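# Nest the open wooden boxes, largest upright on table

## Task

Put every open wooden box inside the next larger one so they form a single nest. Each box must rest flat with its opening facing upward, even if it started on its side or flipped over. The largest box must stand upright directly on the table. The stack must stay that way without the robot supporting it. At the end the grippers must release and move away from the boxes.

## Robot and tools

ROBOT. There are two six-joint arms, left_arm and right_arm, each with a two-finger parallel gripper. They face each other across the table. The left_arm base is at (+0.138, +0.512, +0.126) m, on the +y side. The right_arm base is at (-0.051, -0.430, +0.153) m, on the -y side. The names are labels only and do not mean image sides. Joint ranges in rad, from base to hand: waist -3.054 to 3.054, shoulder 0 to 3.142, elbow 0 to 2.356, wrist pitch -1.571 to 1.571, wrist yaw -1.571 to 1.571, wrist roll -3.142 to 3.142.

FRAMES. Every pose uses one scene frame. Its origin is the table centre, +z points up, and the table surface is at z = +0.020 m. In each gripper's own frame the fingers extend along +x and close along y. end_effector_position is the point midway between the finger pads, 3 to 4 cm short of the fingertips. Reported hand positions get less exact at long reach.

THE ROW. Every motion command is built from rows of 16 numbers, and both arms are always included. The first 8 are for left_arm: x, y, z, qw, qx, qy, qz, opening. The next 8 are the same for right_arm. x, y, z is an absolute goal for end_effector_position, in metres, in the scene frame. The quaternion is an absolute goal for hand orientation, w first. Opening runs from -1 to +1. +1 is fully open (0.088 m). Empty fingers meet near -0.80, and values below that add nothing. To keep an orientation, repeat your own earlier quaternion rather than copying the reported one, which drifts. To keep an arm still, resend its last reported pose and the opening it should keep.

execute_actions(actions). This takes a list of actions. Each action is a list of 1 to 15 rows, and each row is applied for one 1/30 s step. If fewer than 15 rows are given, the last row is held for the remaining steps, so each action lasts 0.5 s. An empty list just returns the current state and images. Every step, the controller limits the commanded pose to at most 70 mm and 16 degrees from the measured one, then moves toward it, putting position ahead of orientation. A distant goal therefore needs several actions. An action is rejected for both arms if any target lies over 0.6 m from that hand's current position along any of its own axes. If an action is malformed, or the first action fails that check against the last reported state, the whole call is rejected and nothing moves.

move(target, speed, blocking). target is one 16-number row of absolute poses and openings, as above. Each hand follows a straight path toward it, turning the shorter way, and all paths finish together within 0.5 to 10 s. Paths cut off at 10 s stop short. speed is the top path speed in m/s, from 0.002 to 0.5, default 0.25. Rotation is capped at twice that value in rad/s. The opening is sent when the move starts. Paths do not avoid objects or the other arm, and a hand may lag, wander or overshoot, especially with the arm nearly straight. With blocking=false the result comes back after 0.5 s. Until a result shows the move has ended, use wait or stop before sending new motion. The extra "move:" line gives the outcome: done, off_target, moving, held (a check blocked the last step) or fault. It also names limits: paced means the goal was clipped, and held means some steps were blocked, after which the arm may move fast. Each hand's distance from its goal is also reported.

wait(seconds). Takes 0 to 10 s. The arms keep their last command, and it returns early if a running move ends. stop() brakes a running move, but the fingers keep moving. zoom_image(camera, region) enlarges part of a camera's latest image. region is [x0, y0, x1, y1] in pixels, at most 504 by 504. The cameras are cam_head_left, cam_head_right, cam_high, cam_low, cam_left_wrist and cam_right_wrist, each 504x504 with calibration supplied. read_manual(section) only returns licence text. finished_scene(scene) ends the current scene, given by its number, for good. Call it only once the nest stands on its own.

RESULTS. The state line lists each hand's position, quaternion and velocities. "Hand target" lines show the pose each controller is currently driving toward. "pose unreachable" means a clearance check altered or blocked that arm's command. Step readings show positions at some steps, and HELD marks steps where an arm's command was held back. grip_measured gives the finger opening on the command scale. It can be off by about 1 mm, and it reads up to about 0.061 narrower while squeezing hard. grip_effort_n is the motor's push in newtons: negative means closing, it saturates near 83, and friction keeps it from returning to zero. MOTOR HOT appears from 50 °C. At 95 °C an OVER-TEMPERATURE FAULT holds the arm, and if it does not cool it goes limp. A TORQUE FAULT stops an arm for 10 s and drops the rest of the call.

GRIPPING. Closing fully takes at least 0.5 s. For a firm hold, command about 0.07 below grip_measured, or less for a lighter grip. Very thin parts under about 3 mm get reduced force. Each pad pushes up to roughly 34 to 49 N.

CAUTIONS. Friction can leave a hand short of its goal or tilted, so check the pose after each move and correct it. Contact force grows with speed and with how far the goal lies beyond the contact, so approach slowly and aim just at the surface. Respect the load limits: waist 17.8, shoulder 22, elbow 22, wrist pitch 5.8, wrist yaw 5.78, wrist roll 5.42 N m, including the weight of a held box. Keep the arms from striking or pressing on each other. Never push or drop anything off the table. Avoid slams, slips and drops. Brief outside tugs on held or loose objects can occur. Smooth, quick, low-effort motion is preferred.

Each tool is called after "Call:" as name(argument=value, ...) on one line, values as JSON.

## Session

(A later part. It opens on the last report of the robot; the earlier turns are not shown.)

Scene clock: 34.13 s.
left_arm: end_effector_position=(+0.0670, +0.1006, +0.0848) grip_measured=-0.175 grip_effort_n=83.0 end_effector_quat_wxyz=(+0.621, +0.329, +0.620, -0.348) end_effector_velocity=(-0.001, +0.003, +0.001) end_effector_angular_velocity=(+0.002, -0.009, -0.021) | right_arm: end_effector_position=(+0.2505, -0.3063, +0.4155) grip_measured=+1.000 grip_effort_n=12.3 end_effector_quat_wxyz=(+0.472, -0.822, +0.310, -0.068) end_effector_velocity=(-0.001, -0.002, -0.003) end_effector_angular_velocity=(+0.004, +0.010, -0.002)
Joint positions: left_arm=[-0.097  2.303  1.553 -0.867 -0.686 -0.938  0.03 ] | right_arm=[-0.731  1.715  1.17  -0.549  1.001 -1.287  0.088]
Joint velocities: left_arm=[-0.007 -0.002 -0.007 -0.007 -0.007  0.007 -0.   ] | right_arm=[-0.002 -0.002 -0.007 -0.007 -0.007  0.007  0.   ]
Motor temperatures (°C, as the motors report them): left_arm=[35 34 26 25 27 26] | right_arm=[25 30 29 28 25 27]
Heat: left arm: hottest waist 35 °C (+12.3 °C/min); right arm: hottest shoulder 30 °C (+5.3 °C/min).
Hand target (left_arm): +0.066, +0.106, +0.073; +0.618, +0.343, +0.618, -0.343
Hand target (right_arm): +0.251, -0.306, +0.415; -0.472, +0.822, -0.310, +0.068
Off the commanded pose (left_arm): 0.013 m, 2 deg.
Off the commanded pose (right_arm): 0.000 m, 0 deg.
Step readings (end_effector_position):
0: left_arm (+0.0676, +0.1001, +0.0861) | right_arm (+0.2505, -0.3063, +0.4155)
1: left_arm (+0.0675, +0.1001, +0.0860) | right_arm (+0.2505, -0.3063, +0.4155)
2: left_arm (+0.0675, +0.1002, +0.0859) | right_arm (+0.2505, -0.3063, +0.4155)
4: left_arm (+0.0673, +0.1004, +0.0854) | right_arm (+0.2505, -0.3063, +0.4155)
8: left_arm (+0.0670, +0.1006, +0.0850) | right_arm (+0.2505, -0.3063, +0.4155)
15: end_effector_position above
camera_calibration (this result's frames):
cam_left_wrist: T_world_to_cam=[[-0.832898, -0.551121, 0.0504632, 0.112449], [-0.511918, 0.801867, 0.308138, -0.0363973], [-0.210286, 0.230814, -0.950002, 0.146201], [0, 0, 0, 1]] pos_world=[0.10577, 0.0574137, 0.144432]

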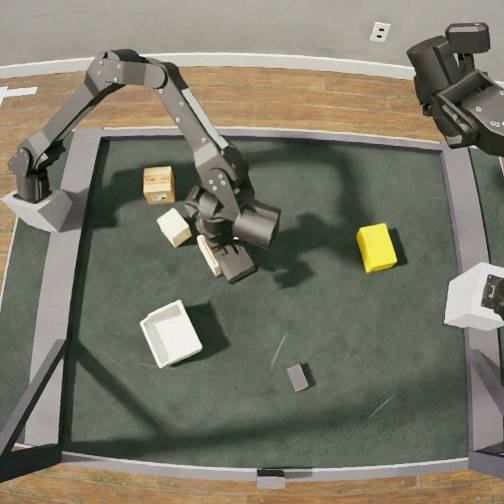

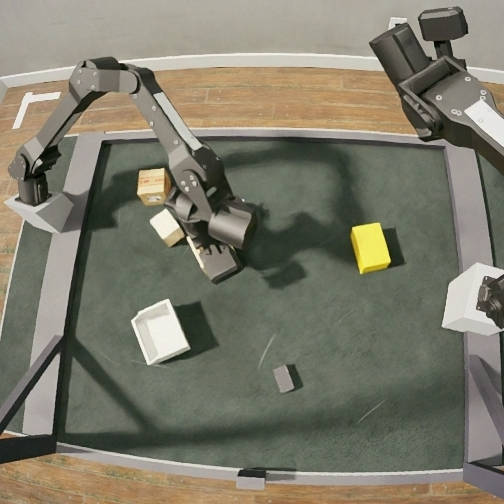

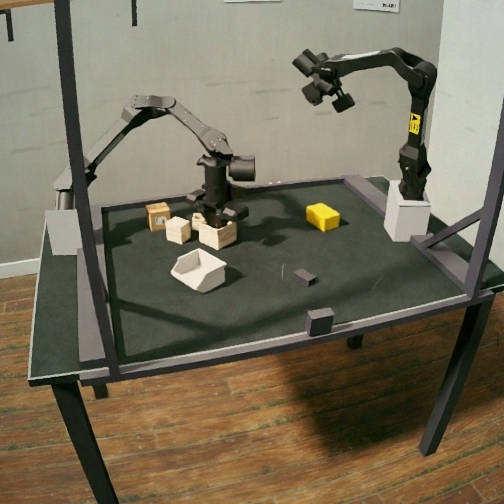

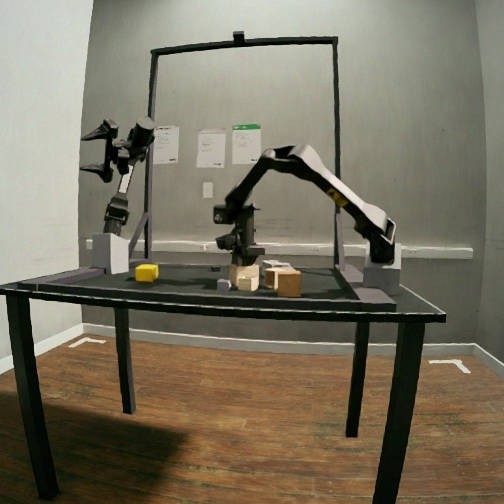

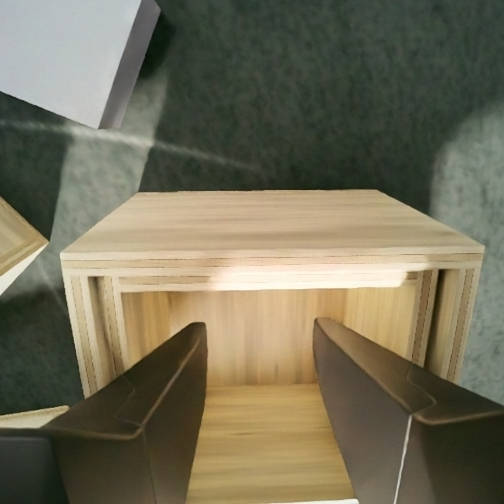

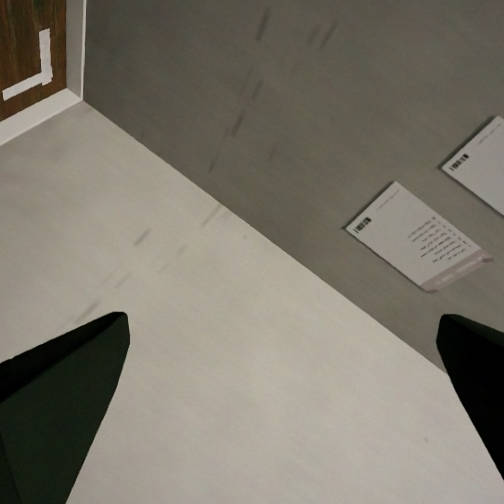

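Call:
execute_actions(actions=[[[0.0665,0.102,0.083,0.6184,0.3428,0.6184,-0.3428,-0.4, 0.2505,-0.3063,0.4155,0.472,-0.822,0.310,-0.068,1.0]]])

Call:
move(target=[0.068,0.104,0.135,0.6184,0.3428,0.6184,-0.3428,-0.4, 0.2505,-0.3063,0.4155,0.472,-0.822,0.310,-0.068,1.0], speed=0.1)

Scene clock: 36.20 s.
left_arm: end_effector_position=(+0.0689, +0.1017, +0.0870) grip_measured=-0.393 grip_effort_n=-15.6 end_effector_quat_wxyz=(+0.618, +0.339, +0.619, -0.346) end_effector_velocity=(+0.003, +0.005, +0.002) end_effector_angular_velocity=(+0.012, -0.013, -0.008) | right_arm: end_effector_position=(+0.2505, -0.3063, +0.4155) grip_measured=+1.000 grip_effort_n=12.3 end_effector_quat_wxyz=(+0.472, -0.822, +0.310, -0.068) end_effector_velocity=(+0.000, +0.001, -0.006) end_effector_angular_velocity=(+0.020, +0.026, +0.017)
Joint positions: left_arm=[-0.097  2.307  1.572 -0.904 -0.686 -0.94   0.02 ] | right_arm=[-0.731  1.715  1.17  -0.549  1.001 -1.287  0.088]
Joint velocities: left_arm=[-0.002 -0.007 -0.007 -0.022 -0.007 -0.007 -0.002] | right_arm=[-0.002 -0.002 -0.007 -0.007 -0.037  0.007  0.   ]
Motor temperatures (°C, as the motors report them): left_arm=[35 34 26 25 27 26] | right_arm=[25 30 29 29 25 27]
Heat: left arm: hottest waist 35 °C (+11.6 °C/min); right arm: hottest shoulder 30 °C (+5.0 °C/min).
Hand target (left_arm): +0.067, +0.102, +0.083; +0.619, +0.343, +0.618, -0.343
Hand target (right_arm): +0.251, -0.306, +0.415; -0.472, +0.822, -0.310, +0.068
Off the commanded pose (left_arm): 0.005 m, 1 deg.
Off the commanded pose (right_arm): 0.000 m, 0 deg.
Step readings (end_effector_position):
0: left_arm (+0.0670, +0.1006, +0.0848) | right_arm (+0.2505, -0.3063, +0.4155)
1: left_arm (+0.0671, +0.1006, +0.0850) | right_arm (+0.2505, -0.3063, +0.4155)
2: left_arm (+0.0673, +0.1004, +0.0858) | right_arm (+0.2505, -0.3063, +0.4155)
4: left_arm (+0.0679, +0.1011, +0.0862) | right_arm (+0.2505, -0.3063, +0.4155)
8: left_arm (+0.0686, +0.1021, +0.0865) | right_arm (+0.2505, -0.3063, +0.4155)
15: end_effector_position above
camera_calibration (this result's frames):
cam_left_wrist: T_world_to_cam=[[-0.840117, -0.541157, 0.0367767, 0.115142], [-0.50369, 0.803513, 0.317274, -0.0384531], [-0.201245, 0.248023, -0.947621, 0.145788], [0, 0, 0, 1]] pos_world=[0.106703, 0.0570488, 0.146117]

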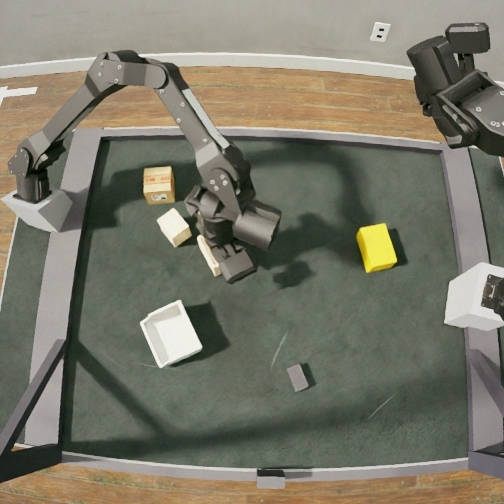

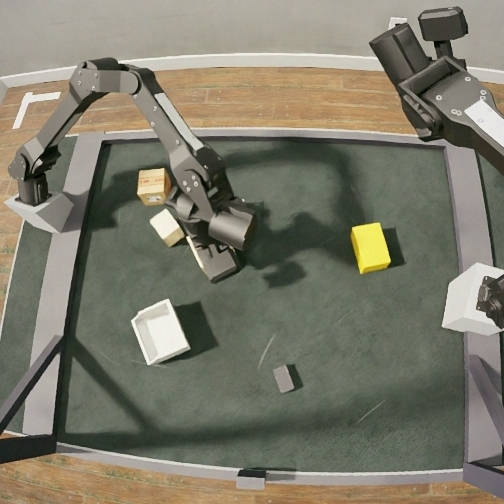

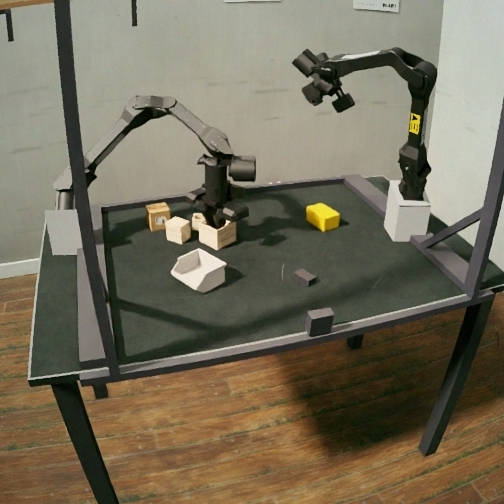

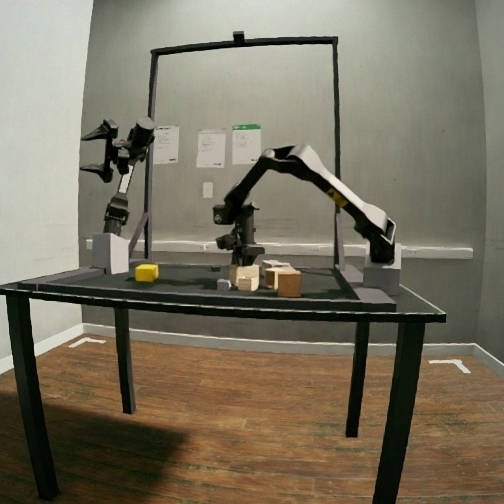

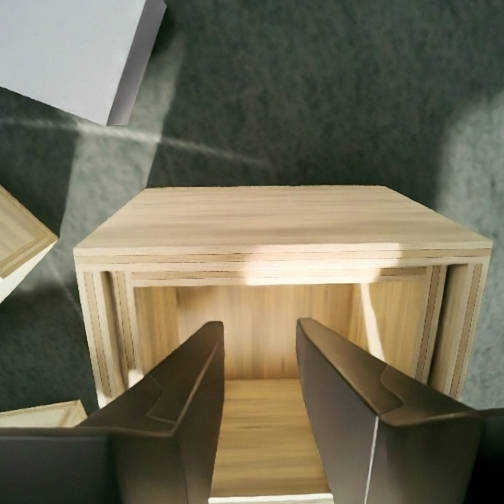

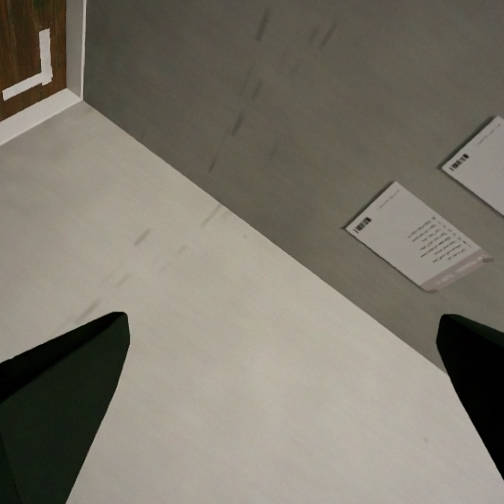

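Scene clock: 37.07 s.
left_arm: end_effector_position=(+0.0662, +0.1073, +0.1299) grip_measured=-0.397 grip_effort_n=-16.0 end_effector_quat_wxyz=(+0.617, +0.352, +0.615, -0.343) end_effector_velocity=(-0.002, +0.003, -0.001) end_effector_angular_velocity=(+0.010, +0.002, -0.002) | right_arm: end_effector_position=(+0.2505, -0.3063, +0.4155) grip_measured=+1.000 grip_effort_n=12.3 end_effector_quat_wxyz=(+0.472, -0.822, +0.310, -0.068) end_effector_velocity=(+0.001, +0.003, +0.001) end_effector_angular_velocity=(+0.009, -0.009, +0.014)
Joint positions: left_arm=[-0.173  2.289  1.668 -1.107 -0.681 -1.039  0.02 ] | right_arm=[-0.731  1.715  1.17  -0.549  1.001 -1.287  0.088]
Joint velocities: left_arm=[-0.002  0.002 -0.002 -0.007  0.007 -0.007 -0.   ] | right_arm=[ 0.002 -0.002 -0.002  0.022 -0.007 -0.007  0.   ]
Motor temperatures (°C, as the motors report them): left_arm=[35 34 26 25 27 26] | right_arm=[25 30 29 29 25 27]
Heat: left arm: hottest waist 35 °C (+11.3 °C/min); right arm: hottest shoulder 30 °C (+4.9 °C/min).
Hand target (left_arm): +0.068, +0.104, +0.135; +0.619, +0.343, +0.618, -0.343
Hand target (right_arm): +0.251, -0.306, +0.415; -0.472, +0.822, -0.310, +0.068
Off the commanded pose (left_arm): 0.006 m, 1 deg.
Off the commanded pose (right_arm): 0.000 m, 0 deg.
move: done
camera_calibration (this result's frames):
cam_left_wrist: T_world_to_cam=[[-0.848847, -0.5284, 0.0158897, 0.116317], [-0.495238, 0.80537, 0.325759, -0.0597756], [-0.184928, 0.26865, -0.945319, 0.180964], [0, 0, 0, 1]] pos_world=[0.102598, 0.0609874, 0.188693]

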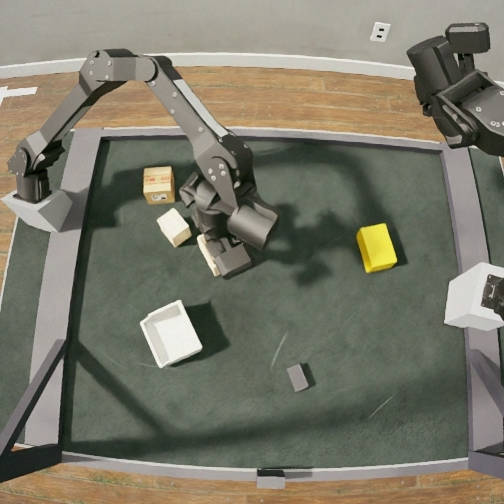

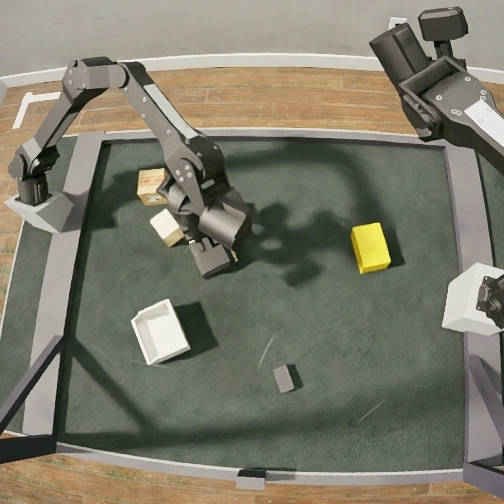

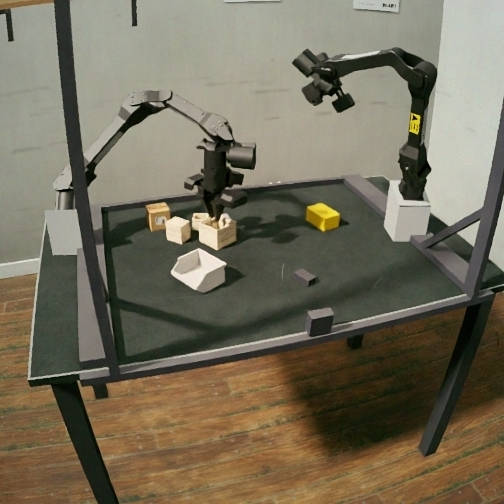

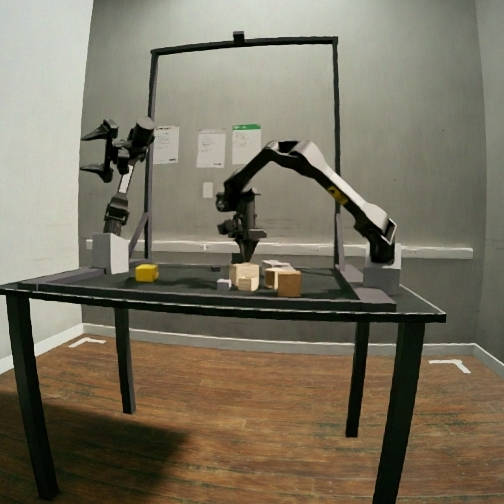

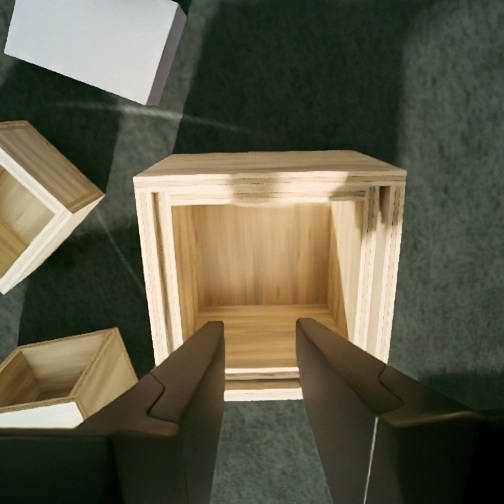

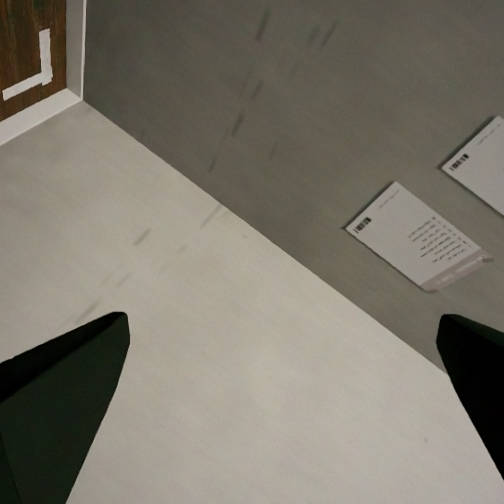

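Call:
move(target=[0.126,0.189,0.135,0.5624,0.3036,0.7330,-0.2330,0.7, 0.2505,-0.3063,0.4155,0.472,-0.822,0.310,-0.068,1.0], speed=0.2)

Scene clock: 38.63 s.
left_arm: end_effector_position=(+0.1228, +0.1881, +0.1346) grip_measured=+0.697 grip_effort_n=16.0 end_effector_quat_wxyz=(+0.562, +0.309, +0.730, -0.236) end_effector_velocity=(+0.003, +0.004, -0.001) end_effector_angular_velocity=(+0.011, -0.014, +0.015) | right_arm: end_effector_position=(+0.2505, -0.3063, +0.4155) grip_measured=+1.000 grip_effort_n=12.3 end_effector_quat_wxyz=(+0.472, -0.822, +0.310, -0.068) end_effector_velocity=(+0.001, +0.001, -0.002) end_effector_angular_velocity=(+0.022, +0.002, +0.012)
Joint positions: left_arm=[-0.058  1.946  1.306 -1.108 -0.453 -1.181  0.073] | right_arm=[-0.731  1.715  1.17  -0.549  1.001 -1.287  0.088]
Joint velocities: left_arm=[ 0.002 -0.007 -0.012 -0.007 -0.007 -0.022  0.   ] | right_arm=[-0.002 -0.002 -0.002  0.007 -0.022  0.007  0.   ]
Motor temperatures (°C, as the motors report them): left_arm=[35 35 26 25 27 26] | right_arm=[25 31 29 29 25 27]
Heat: left arm: hottest waist 35 °C (+10.9 °C/min); right arm: hottest shoulder 31 °C (+6.2 °C/min).
Hand target (left_arm): +0.125, +0.190, +0.135; +0.563, +0.304, +0.733, -0.232
Hand target (right_arm): +0.251, -0.306, +0.415; -0.472, +0.822, -0.310, +0.068
Off the commanded pose (left_arm): 0.003 m, 1 deg.
Off the commanded pose (right_arm): 0.000 m, 0 deg.
move: done
camera_calibration (this result's frames):
cam_left_wrist: T_world_to_cam=[[-0.701502, -0.712345, 0.021418, 0.222726], [-0.584744, 0.592503, 0.554089, -0.0781252], [-0.407393, 0.376171, -0.832182, 0.166024], [0, 0, 0, 1]] pos_world=[0.178197, 0.142493, 0.17668]

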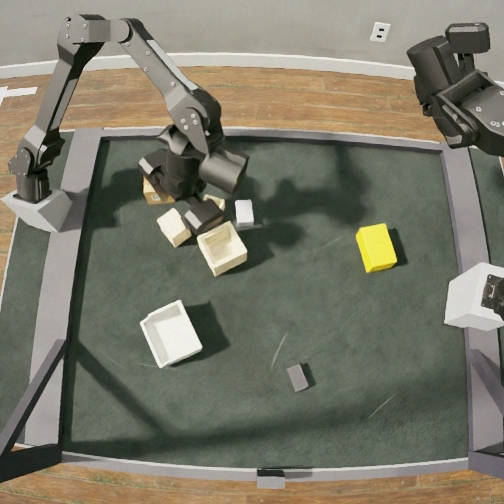

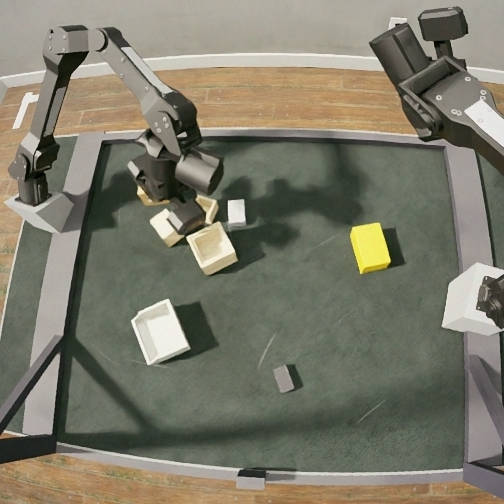

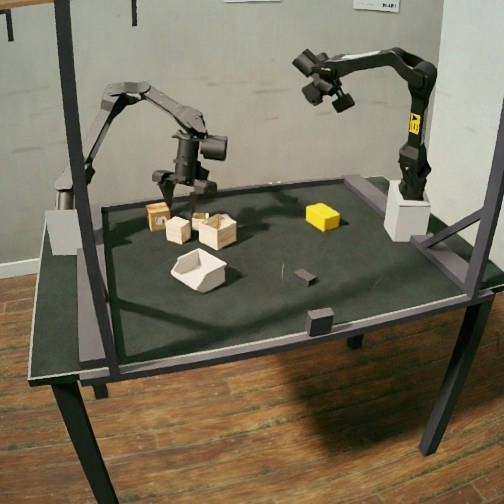

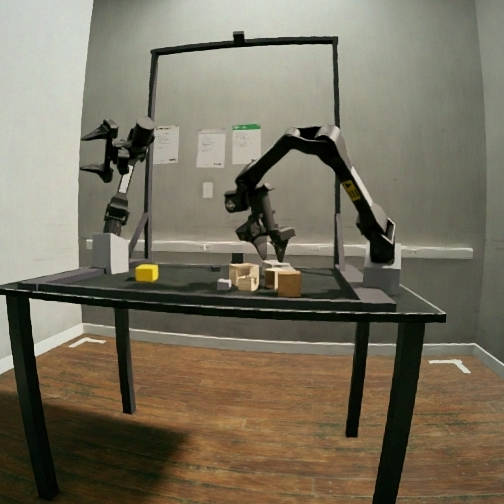

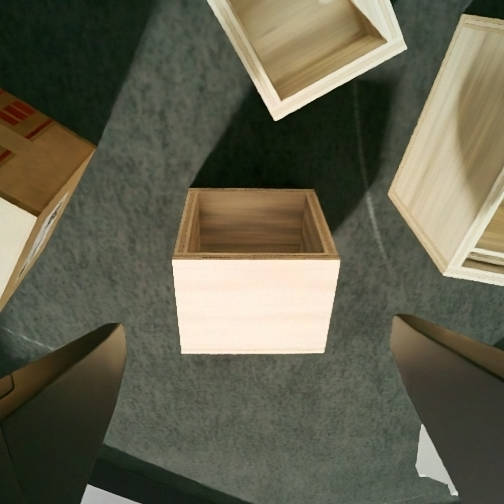

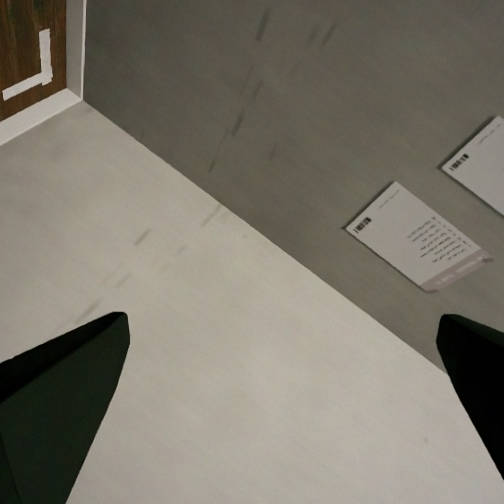

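Call:
move(target=[0.116,0.202,0.060,0.5166,0.3173,0.7659,-0.2140,0.7, 0.2505,-0.3063,0.4155,0.472,-0.822,0.310,-0.068,1.0], speed=0.1)

Scene clock: 40.00 s.
left_arm: end_effector_position=(+0.1171, +0.1962, +0.0681) grip_measured=+0.697 grip_effort_n=16.0 end_effector_quat_wxyz=(+0.521, +0.306, +0.766, -0.218) end_effector_velocity=(-0.002, -0.001, +0.001) end_effector_angular_velocity=(-0.011, +0.013, -0.016) | right_arm: end_effector_position=(+0.2505, -0.3063, +0.4155) grip_measured=+1.000 grip_effort_n=12.3 end_effector_quat_wxyz=(+0.472, -0.822, +0.310, -0.068) end_effector_velocity=(+0.001, -0.000, -0.000) end_effector_angular_velocity=(+0.003, +0.002, +0.006)
Joint positions: left_arm=[ 0.096  2.024  1.198 -0.883 -0.367 -1.047  0.073] | right_arm=[-0.731  1.715  1.17  -0.549  1.001 -1.287  0.088]
Joint velocities: left_arm=[-0.002 -0.002 -0.002  0.007  0.007  0.022 -0.   ] | right_arm=[-0.002 -0.002 -0.002  0.007 -0.007 -0.007  0.   ]
Motor temperatures (°C, as the motors report them): left_arm=[35 34 26 25 27 26] | right_arm=[25 31 29 29 25 27]
Heat: left arm: hottest waist 35 °C (+10.5 °C/min); right arm: hottest shoulder 31 °C (+6.0 °C/min).
Hand target (left_arm): +0.116, +0.202, +0.060; +0.516, +0.318, +0.766, -0.214
Hand target (right_arm): +0.251, -0.306, +0.415; -0.472, +0.822, -0.310, +0.068
Off the commanded pose (left_arm): 0.010 m, 1 deg.
Off the commanded pose (right_arm): 0.000 m, 0 deg.
move: off_target (left_arm)
camera_calibration (this result's frames):
cam_left_wrist: T_world_to_cam=[[-0.679608, -0.73264, 0.0370352, 0.226287], [-0.545606, 0.538569, 0.642073, -0.0493097], [-0.490355, 0.416151, -0.765748, 0.102644], [0, 0, 0, 1]] pos_world=[0.177215, 0.149628, 0.10188]

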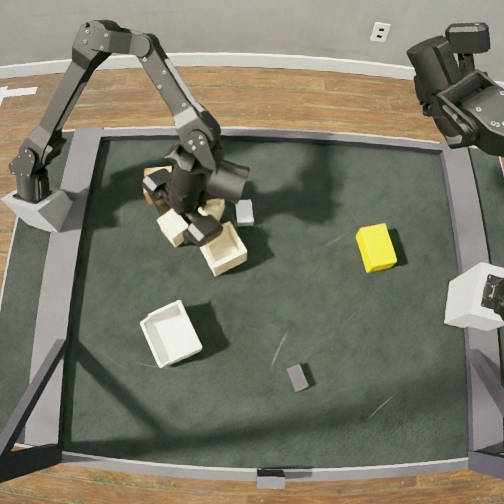

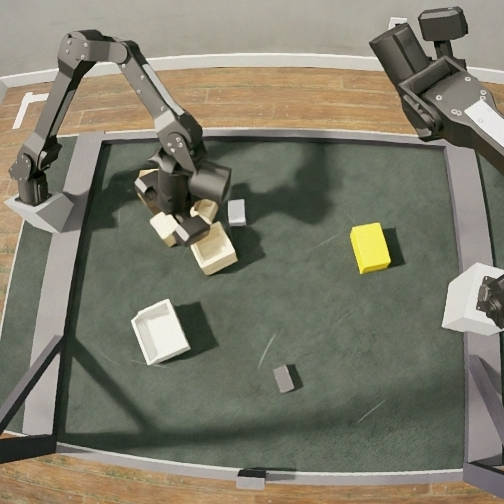

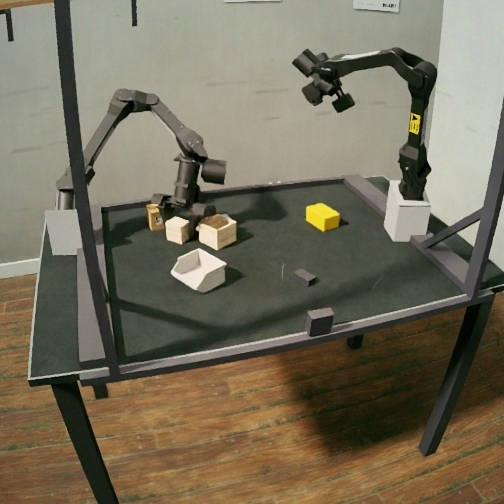

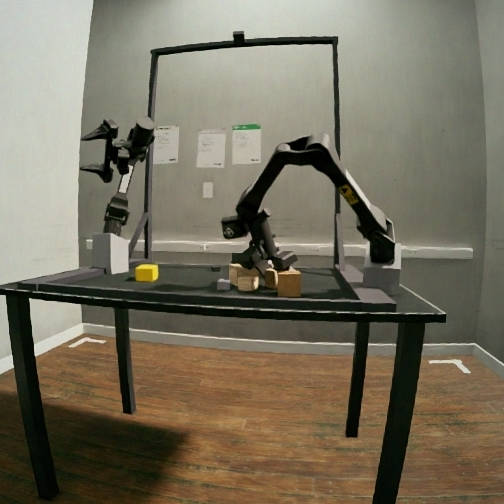

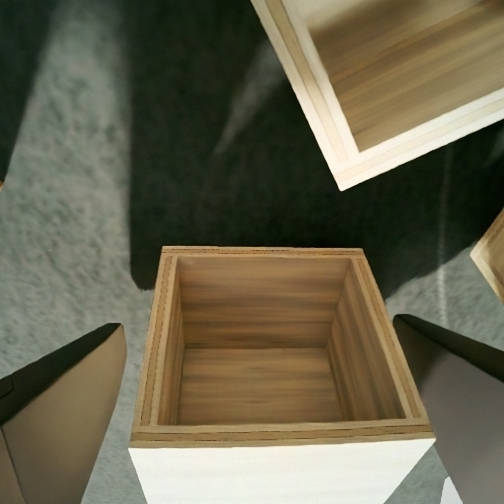

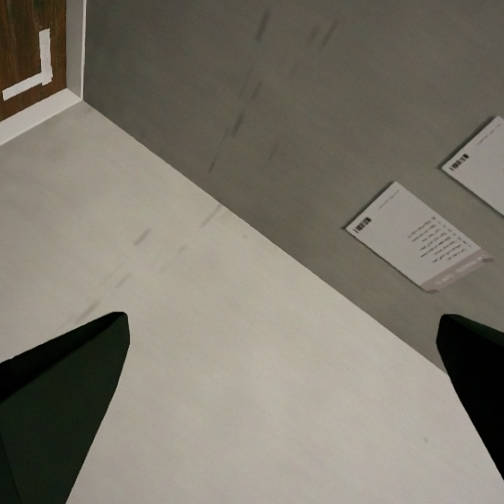

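Call:
execute_actions(actions=[[[0.112,0.207,0.061,0.5166,0.3173,0.7659,-0.2140,0.7, 0.2505,-0.3063,0.4155,0.472,-0.822,0.310,-0.068,1.0]]])

Scene clock: 40.70 s.
left_arm: end_effector_position=(+0.1138, +0.1988, +0.0670) grip_measured=+0.697 grip_effort_n=15.6 end_effector_quat_wxyz=(+0.521, +0.307, +0.765, -0.222) end_effector_velocity=(-0.002, -0.001, +0.000) end_effector_angular_velocity=(-0.002, -0.011, +0.015) | right_arm: end_effector_position=(+0.2505, -0.3063, +0.4155) grip_measured=+1.000 grip_effort_n=12.3 end_effector_quat_wxyz=(+0.472, -0.822, +0.310, -0.068) end_effector_velocity=(+0.001, +0.000, -0.002) end_effector_angular_velocity=(+0.000, +0.006, +0.004)
Joint positions: left_arm=[ 0.09   2.024  1.182 -0.867 -0.368 -1.046  0.073] | right_arm=[-0.731  1.715  1.17  -0.549  1.001 -1.287  0.088]
Joint velocities: left_arm=[-0.007  0.002 -0.002  0.007 -0.007 -0.022  0.   ] | right_arm=[-0.002  0.002 -0.002  0.007 -0.007 -0.007  0.   ]
Motor temperatures (°C, as the motors report them): left_arm=[35 34 26 25 27 26] | right_arm=[25 31 29 29 25 27]
Heat: left arm: hottest waist 35 °C (+10.3 °C/min); right arm: hottest shoulder 31 °C (+5.9 °C/min).
Hand target (left_arm): +0.112, +0.207, +0.061; +0.517, +0.317, +0.766, -0.214
Hand target (right_arm): +0.251, -0.306, +0.415; -0.472, +0.822, -0.310, +0.068
Off the commanded pose (left_arm): 0.010 m, 2 deg.
Off the commanded pose (right_arm): 0.000 m, 0 deg.
Step readings (end_effector_position):
0: left_arm (+0.1171, +0.1961, +0.0681) | right_arm (+0.2505, -0.3063, +0.4155)
1: left_arm (+0.1169, +0.1965, +0.0677) | right_arm (+0.2505, -0.3063, +0.4155)
2: left_arm (+0.1163, +0.1973, +0.0672) | right_arm (+0.2505, -0.3063, +0.4155)
4: left_arm (+0.1149, +0.1983, +0.0671) | right_arm (+0.2505, -0.3063, +0.4155)
8: left_arm (+0.1140, +0.1988, +0.0670) | right_arm (+0.2505, -0.3063, +0.4155)
15: end_effector_position above
camera_calibration (this result's frames):
cam_left_wrist: T_world_to_cam=[[-0.684002, -0.728327, 0.0410006, 0.225387], [-0.541706, 0.544774, 0.640138, -0.0533676], [-0.488566, 0.415645, -0.767165, 0.0990669], [0, 0, 0, 1]] pos_world=[0.173656, 0.152052, 0.100922]

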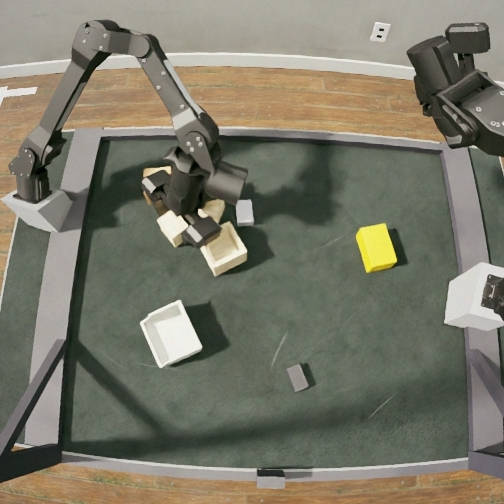

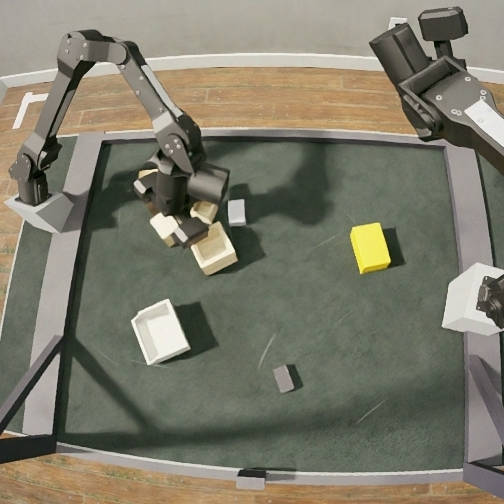

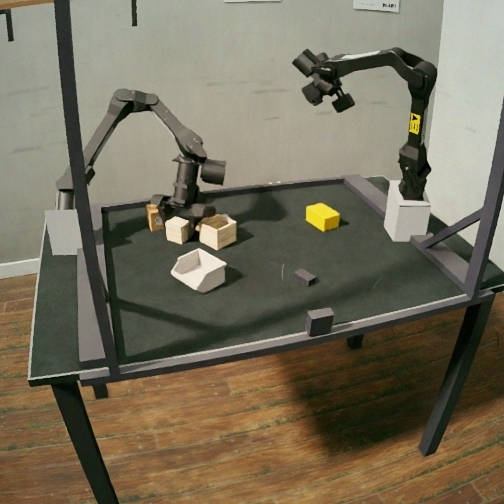

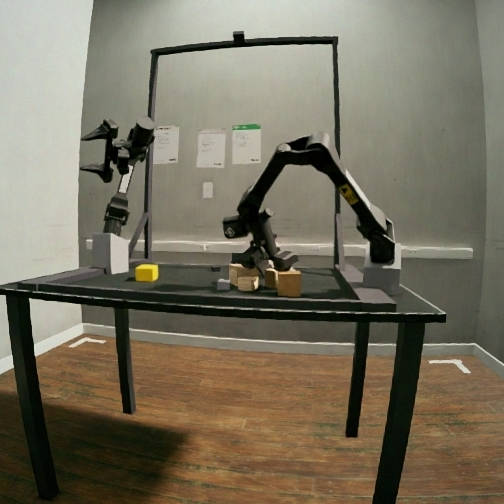

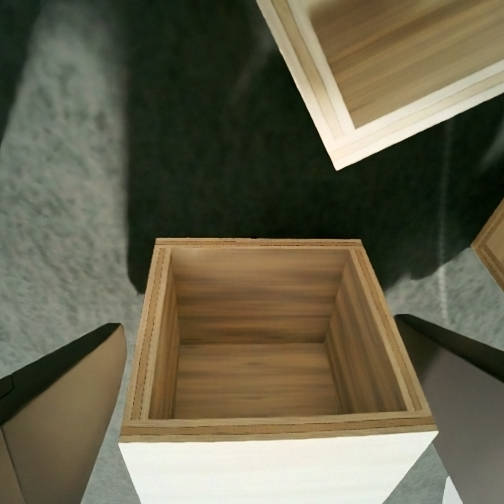

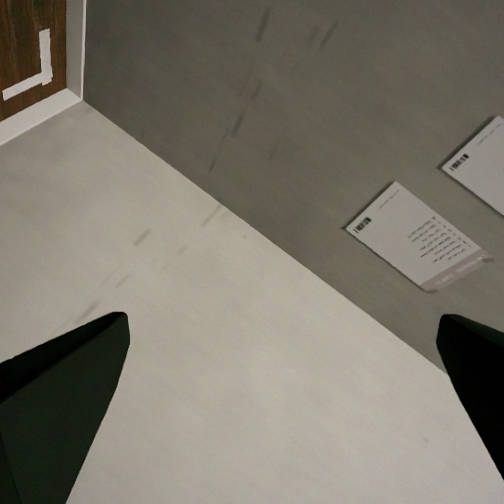

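Call:
execute_actions(actions=[[[0.113,0.203,0.064,0.5166,0.3173,0.7659,-0.2140,0.12, 0.2505,-0.3063,0.4155,0.472,-0.822,0.310,-0.068,1.0]],[[0.113,0.203,0.064,0.5166,0.3173,0.7659,-0.2140,0.12, 0.2505,-0.3063,0.4155,0.472,-0.822,0.310,-0.068,1.0]]])

Scene clock: 41.83 s.
left_arm: end_effector_position=(+0.1143, +0.2016, +0.0675) grip_measured=+0.232 grip_effort_n=-83.5 end_effector_quat_wxyz=(+0.519, +0.313, +0.765, -0.219) end_effector_velocity=(+0.001, +0.002, +0.001) end_effector_angular_velocity=(+0.004, -0.009, -0.001) | right_arm: end_effector_position=(+0.2505, -0.3063, +0.4155) grip_measured=+1.000 grip_effort_n=12.3 end_effector_quat_wxyz=(+0.472, -0.822, +0.310, -0.068) end_effector_velocity=(-0.001, -0.003, -0.001) end_effector_angular_velocity=(-0.004, +0.001, -0.011)
Joint positions: left_arm=[ 0.089  2.024  1.182 -0.88  -0.367 -1.047  0.05 ] | right_arm=[-0.731  1.715  1.17  -0.549  1.001 -1.287  0.088]
Joint velocities: left_arm=[-0.002 -0.002 -0.002 -0.007 -0.007 -0.007 -0.   ] | right_arm=[-0.002 -0.002 -0.007 -0.007  0.007  0.007  0.   ]
Motor temperatures (°C, as the motors report them): left_arm=[35 34 26 25 27 26] | right_arm=[25 31 29 29 25 27]
Heat: left arm: hottest waist 35 °C (+10.0 °C/min); right arm: hottest shoulder 31 °C (+5.7 °C/min).
Hand target (left_arm): +0.113, +0.203, +0.064; +0.517, +0.317, +0.766, -0.214
Hand target (right_arm): +0.251, -0.306, +0.415; -0.472, +0.822, -0.310, +0.068
Off the commanded pose (left_arm): 0.004 m, 1 deg.
Off the commanded pose (right_arm): 0.000 m, 0 deg.
Step readings (end_effector_position; steps 1 to 15: 1st action; 16 to 30: 2nd action):
0: left_arm (+0.1137, +0.1988, +0.0670) | right_arm (+0.2505, -0.3063, +0.4155)
1: left_arm (+0.1137, +0.1988, +0.0670) | right_arm (+0.2505, -0.3063, +0.4155)
2: left_arm (+0.1139, +0.1996, +0.0672) | right_arm (+0.2505, -0.3063, +0.4155)
4: left_arm (+0.1143, +0.2012, +0.0674) | right_arm (+0.2505, -0.3063, +0.4155)
8: left_arm (+0.1142, +0.2015, +0.0675) | right_arm (+0.2505, -0.3063, +0.4155)
15: left_arm (+0.1143, +0.2016, +0.0675) | right_arm (+0.2505, -0.3063, +0.4155)
16: left_arm (+0.1143, +0.2016, +0.0675) | right_arm (+0.2505, -0.3063, +0.4155)
17: left_arm (+0.1143, +0.2016, +0.0675) | right_arm (+0.2505, -0.3063, +0.4155)
19: left_arm (+0.1143, +0.2016, +0.0675) | right_arm (+0.2505, -0.3063, +0.4155)
23: left_arm (+0.1143, +0.2016, +0.0675) | right_arm (+0.2505, -0.3063, +0.4155)
30: end_effector_position above
camera_calibration (this result's frames):
cam_left_wrist: T_world_to_cam=[[-0.6894, -0.723652, 0.0324825, 0.227911], [-0.538191, 0.5417, 0.645686, -0.055083], [-0.484848, 0.427654, -0.762911, 0.0954244], [0, 0, 0, 1]] pos_world=[0.173743, 0.153958, 0.100964]

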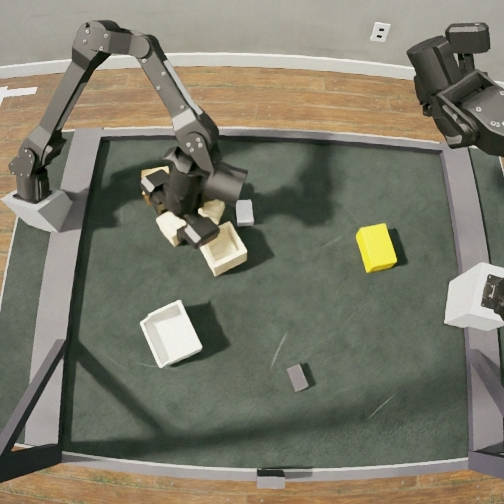

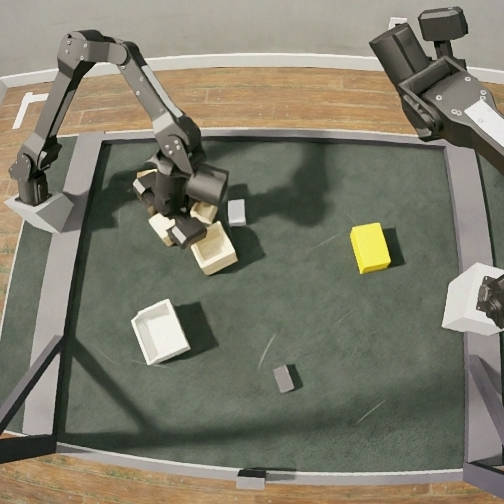

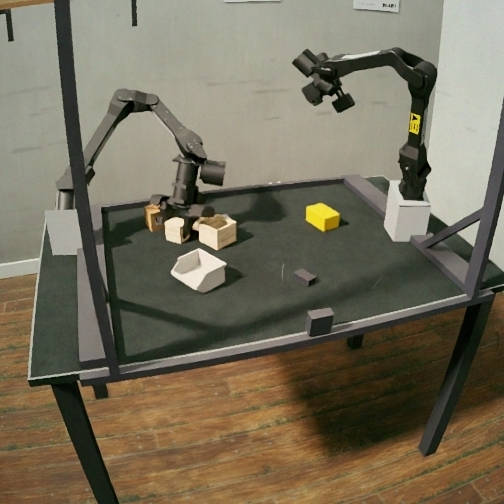

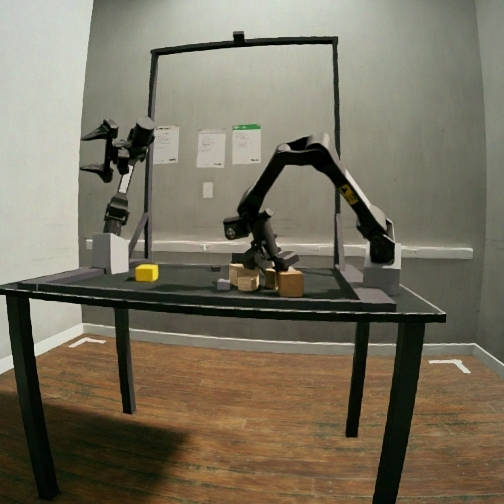

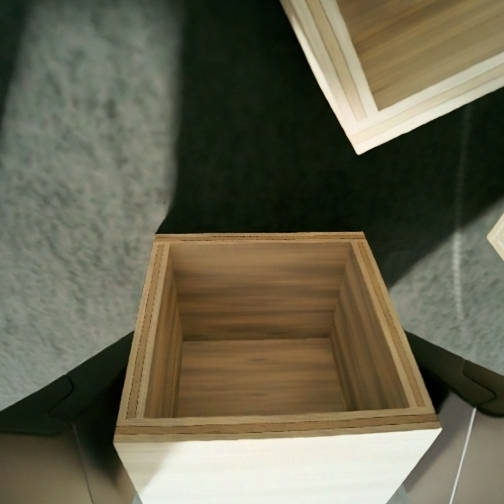

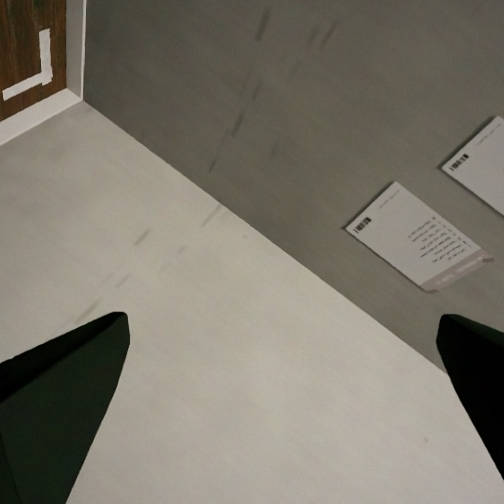

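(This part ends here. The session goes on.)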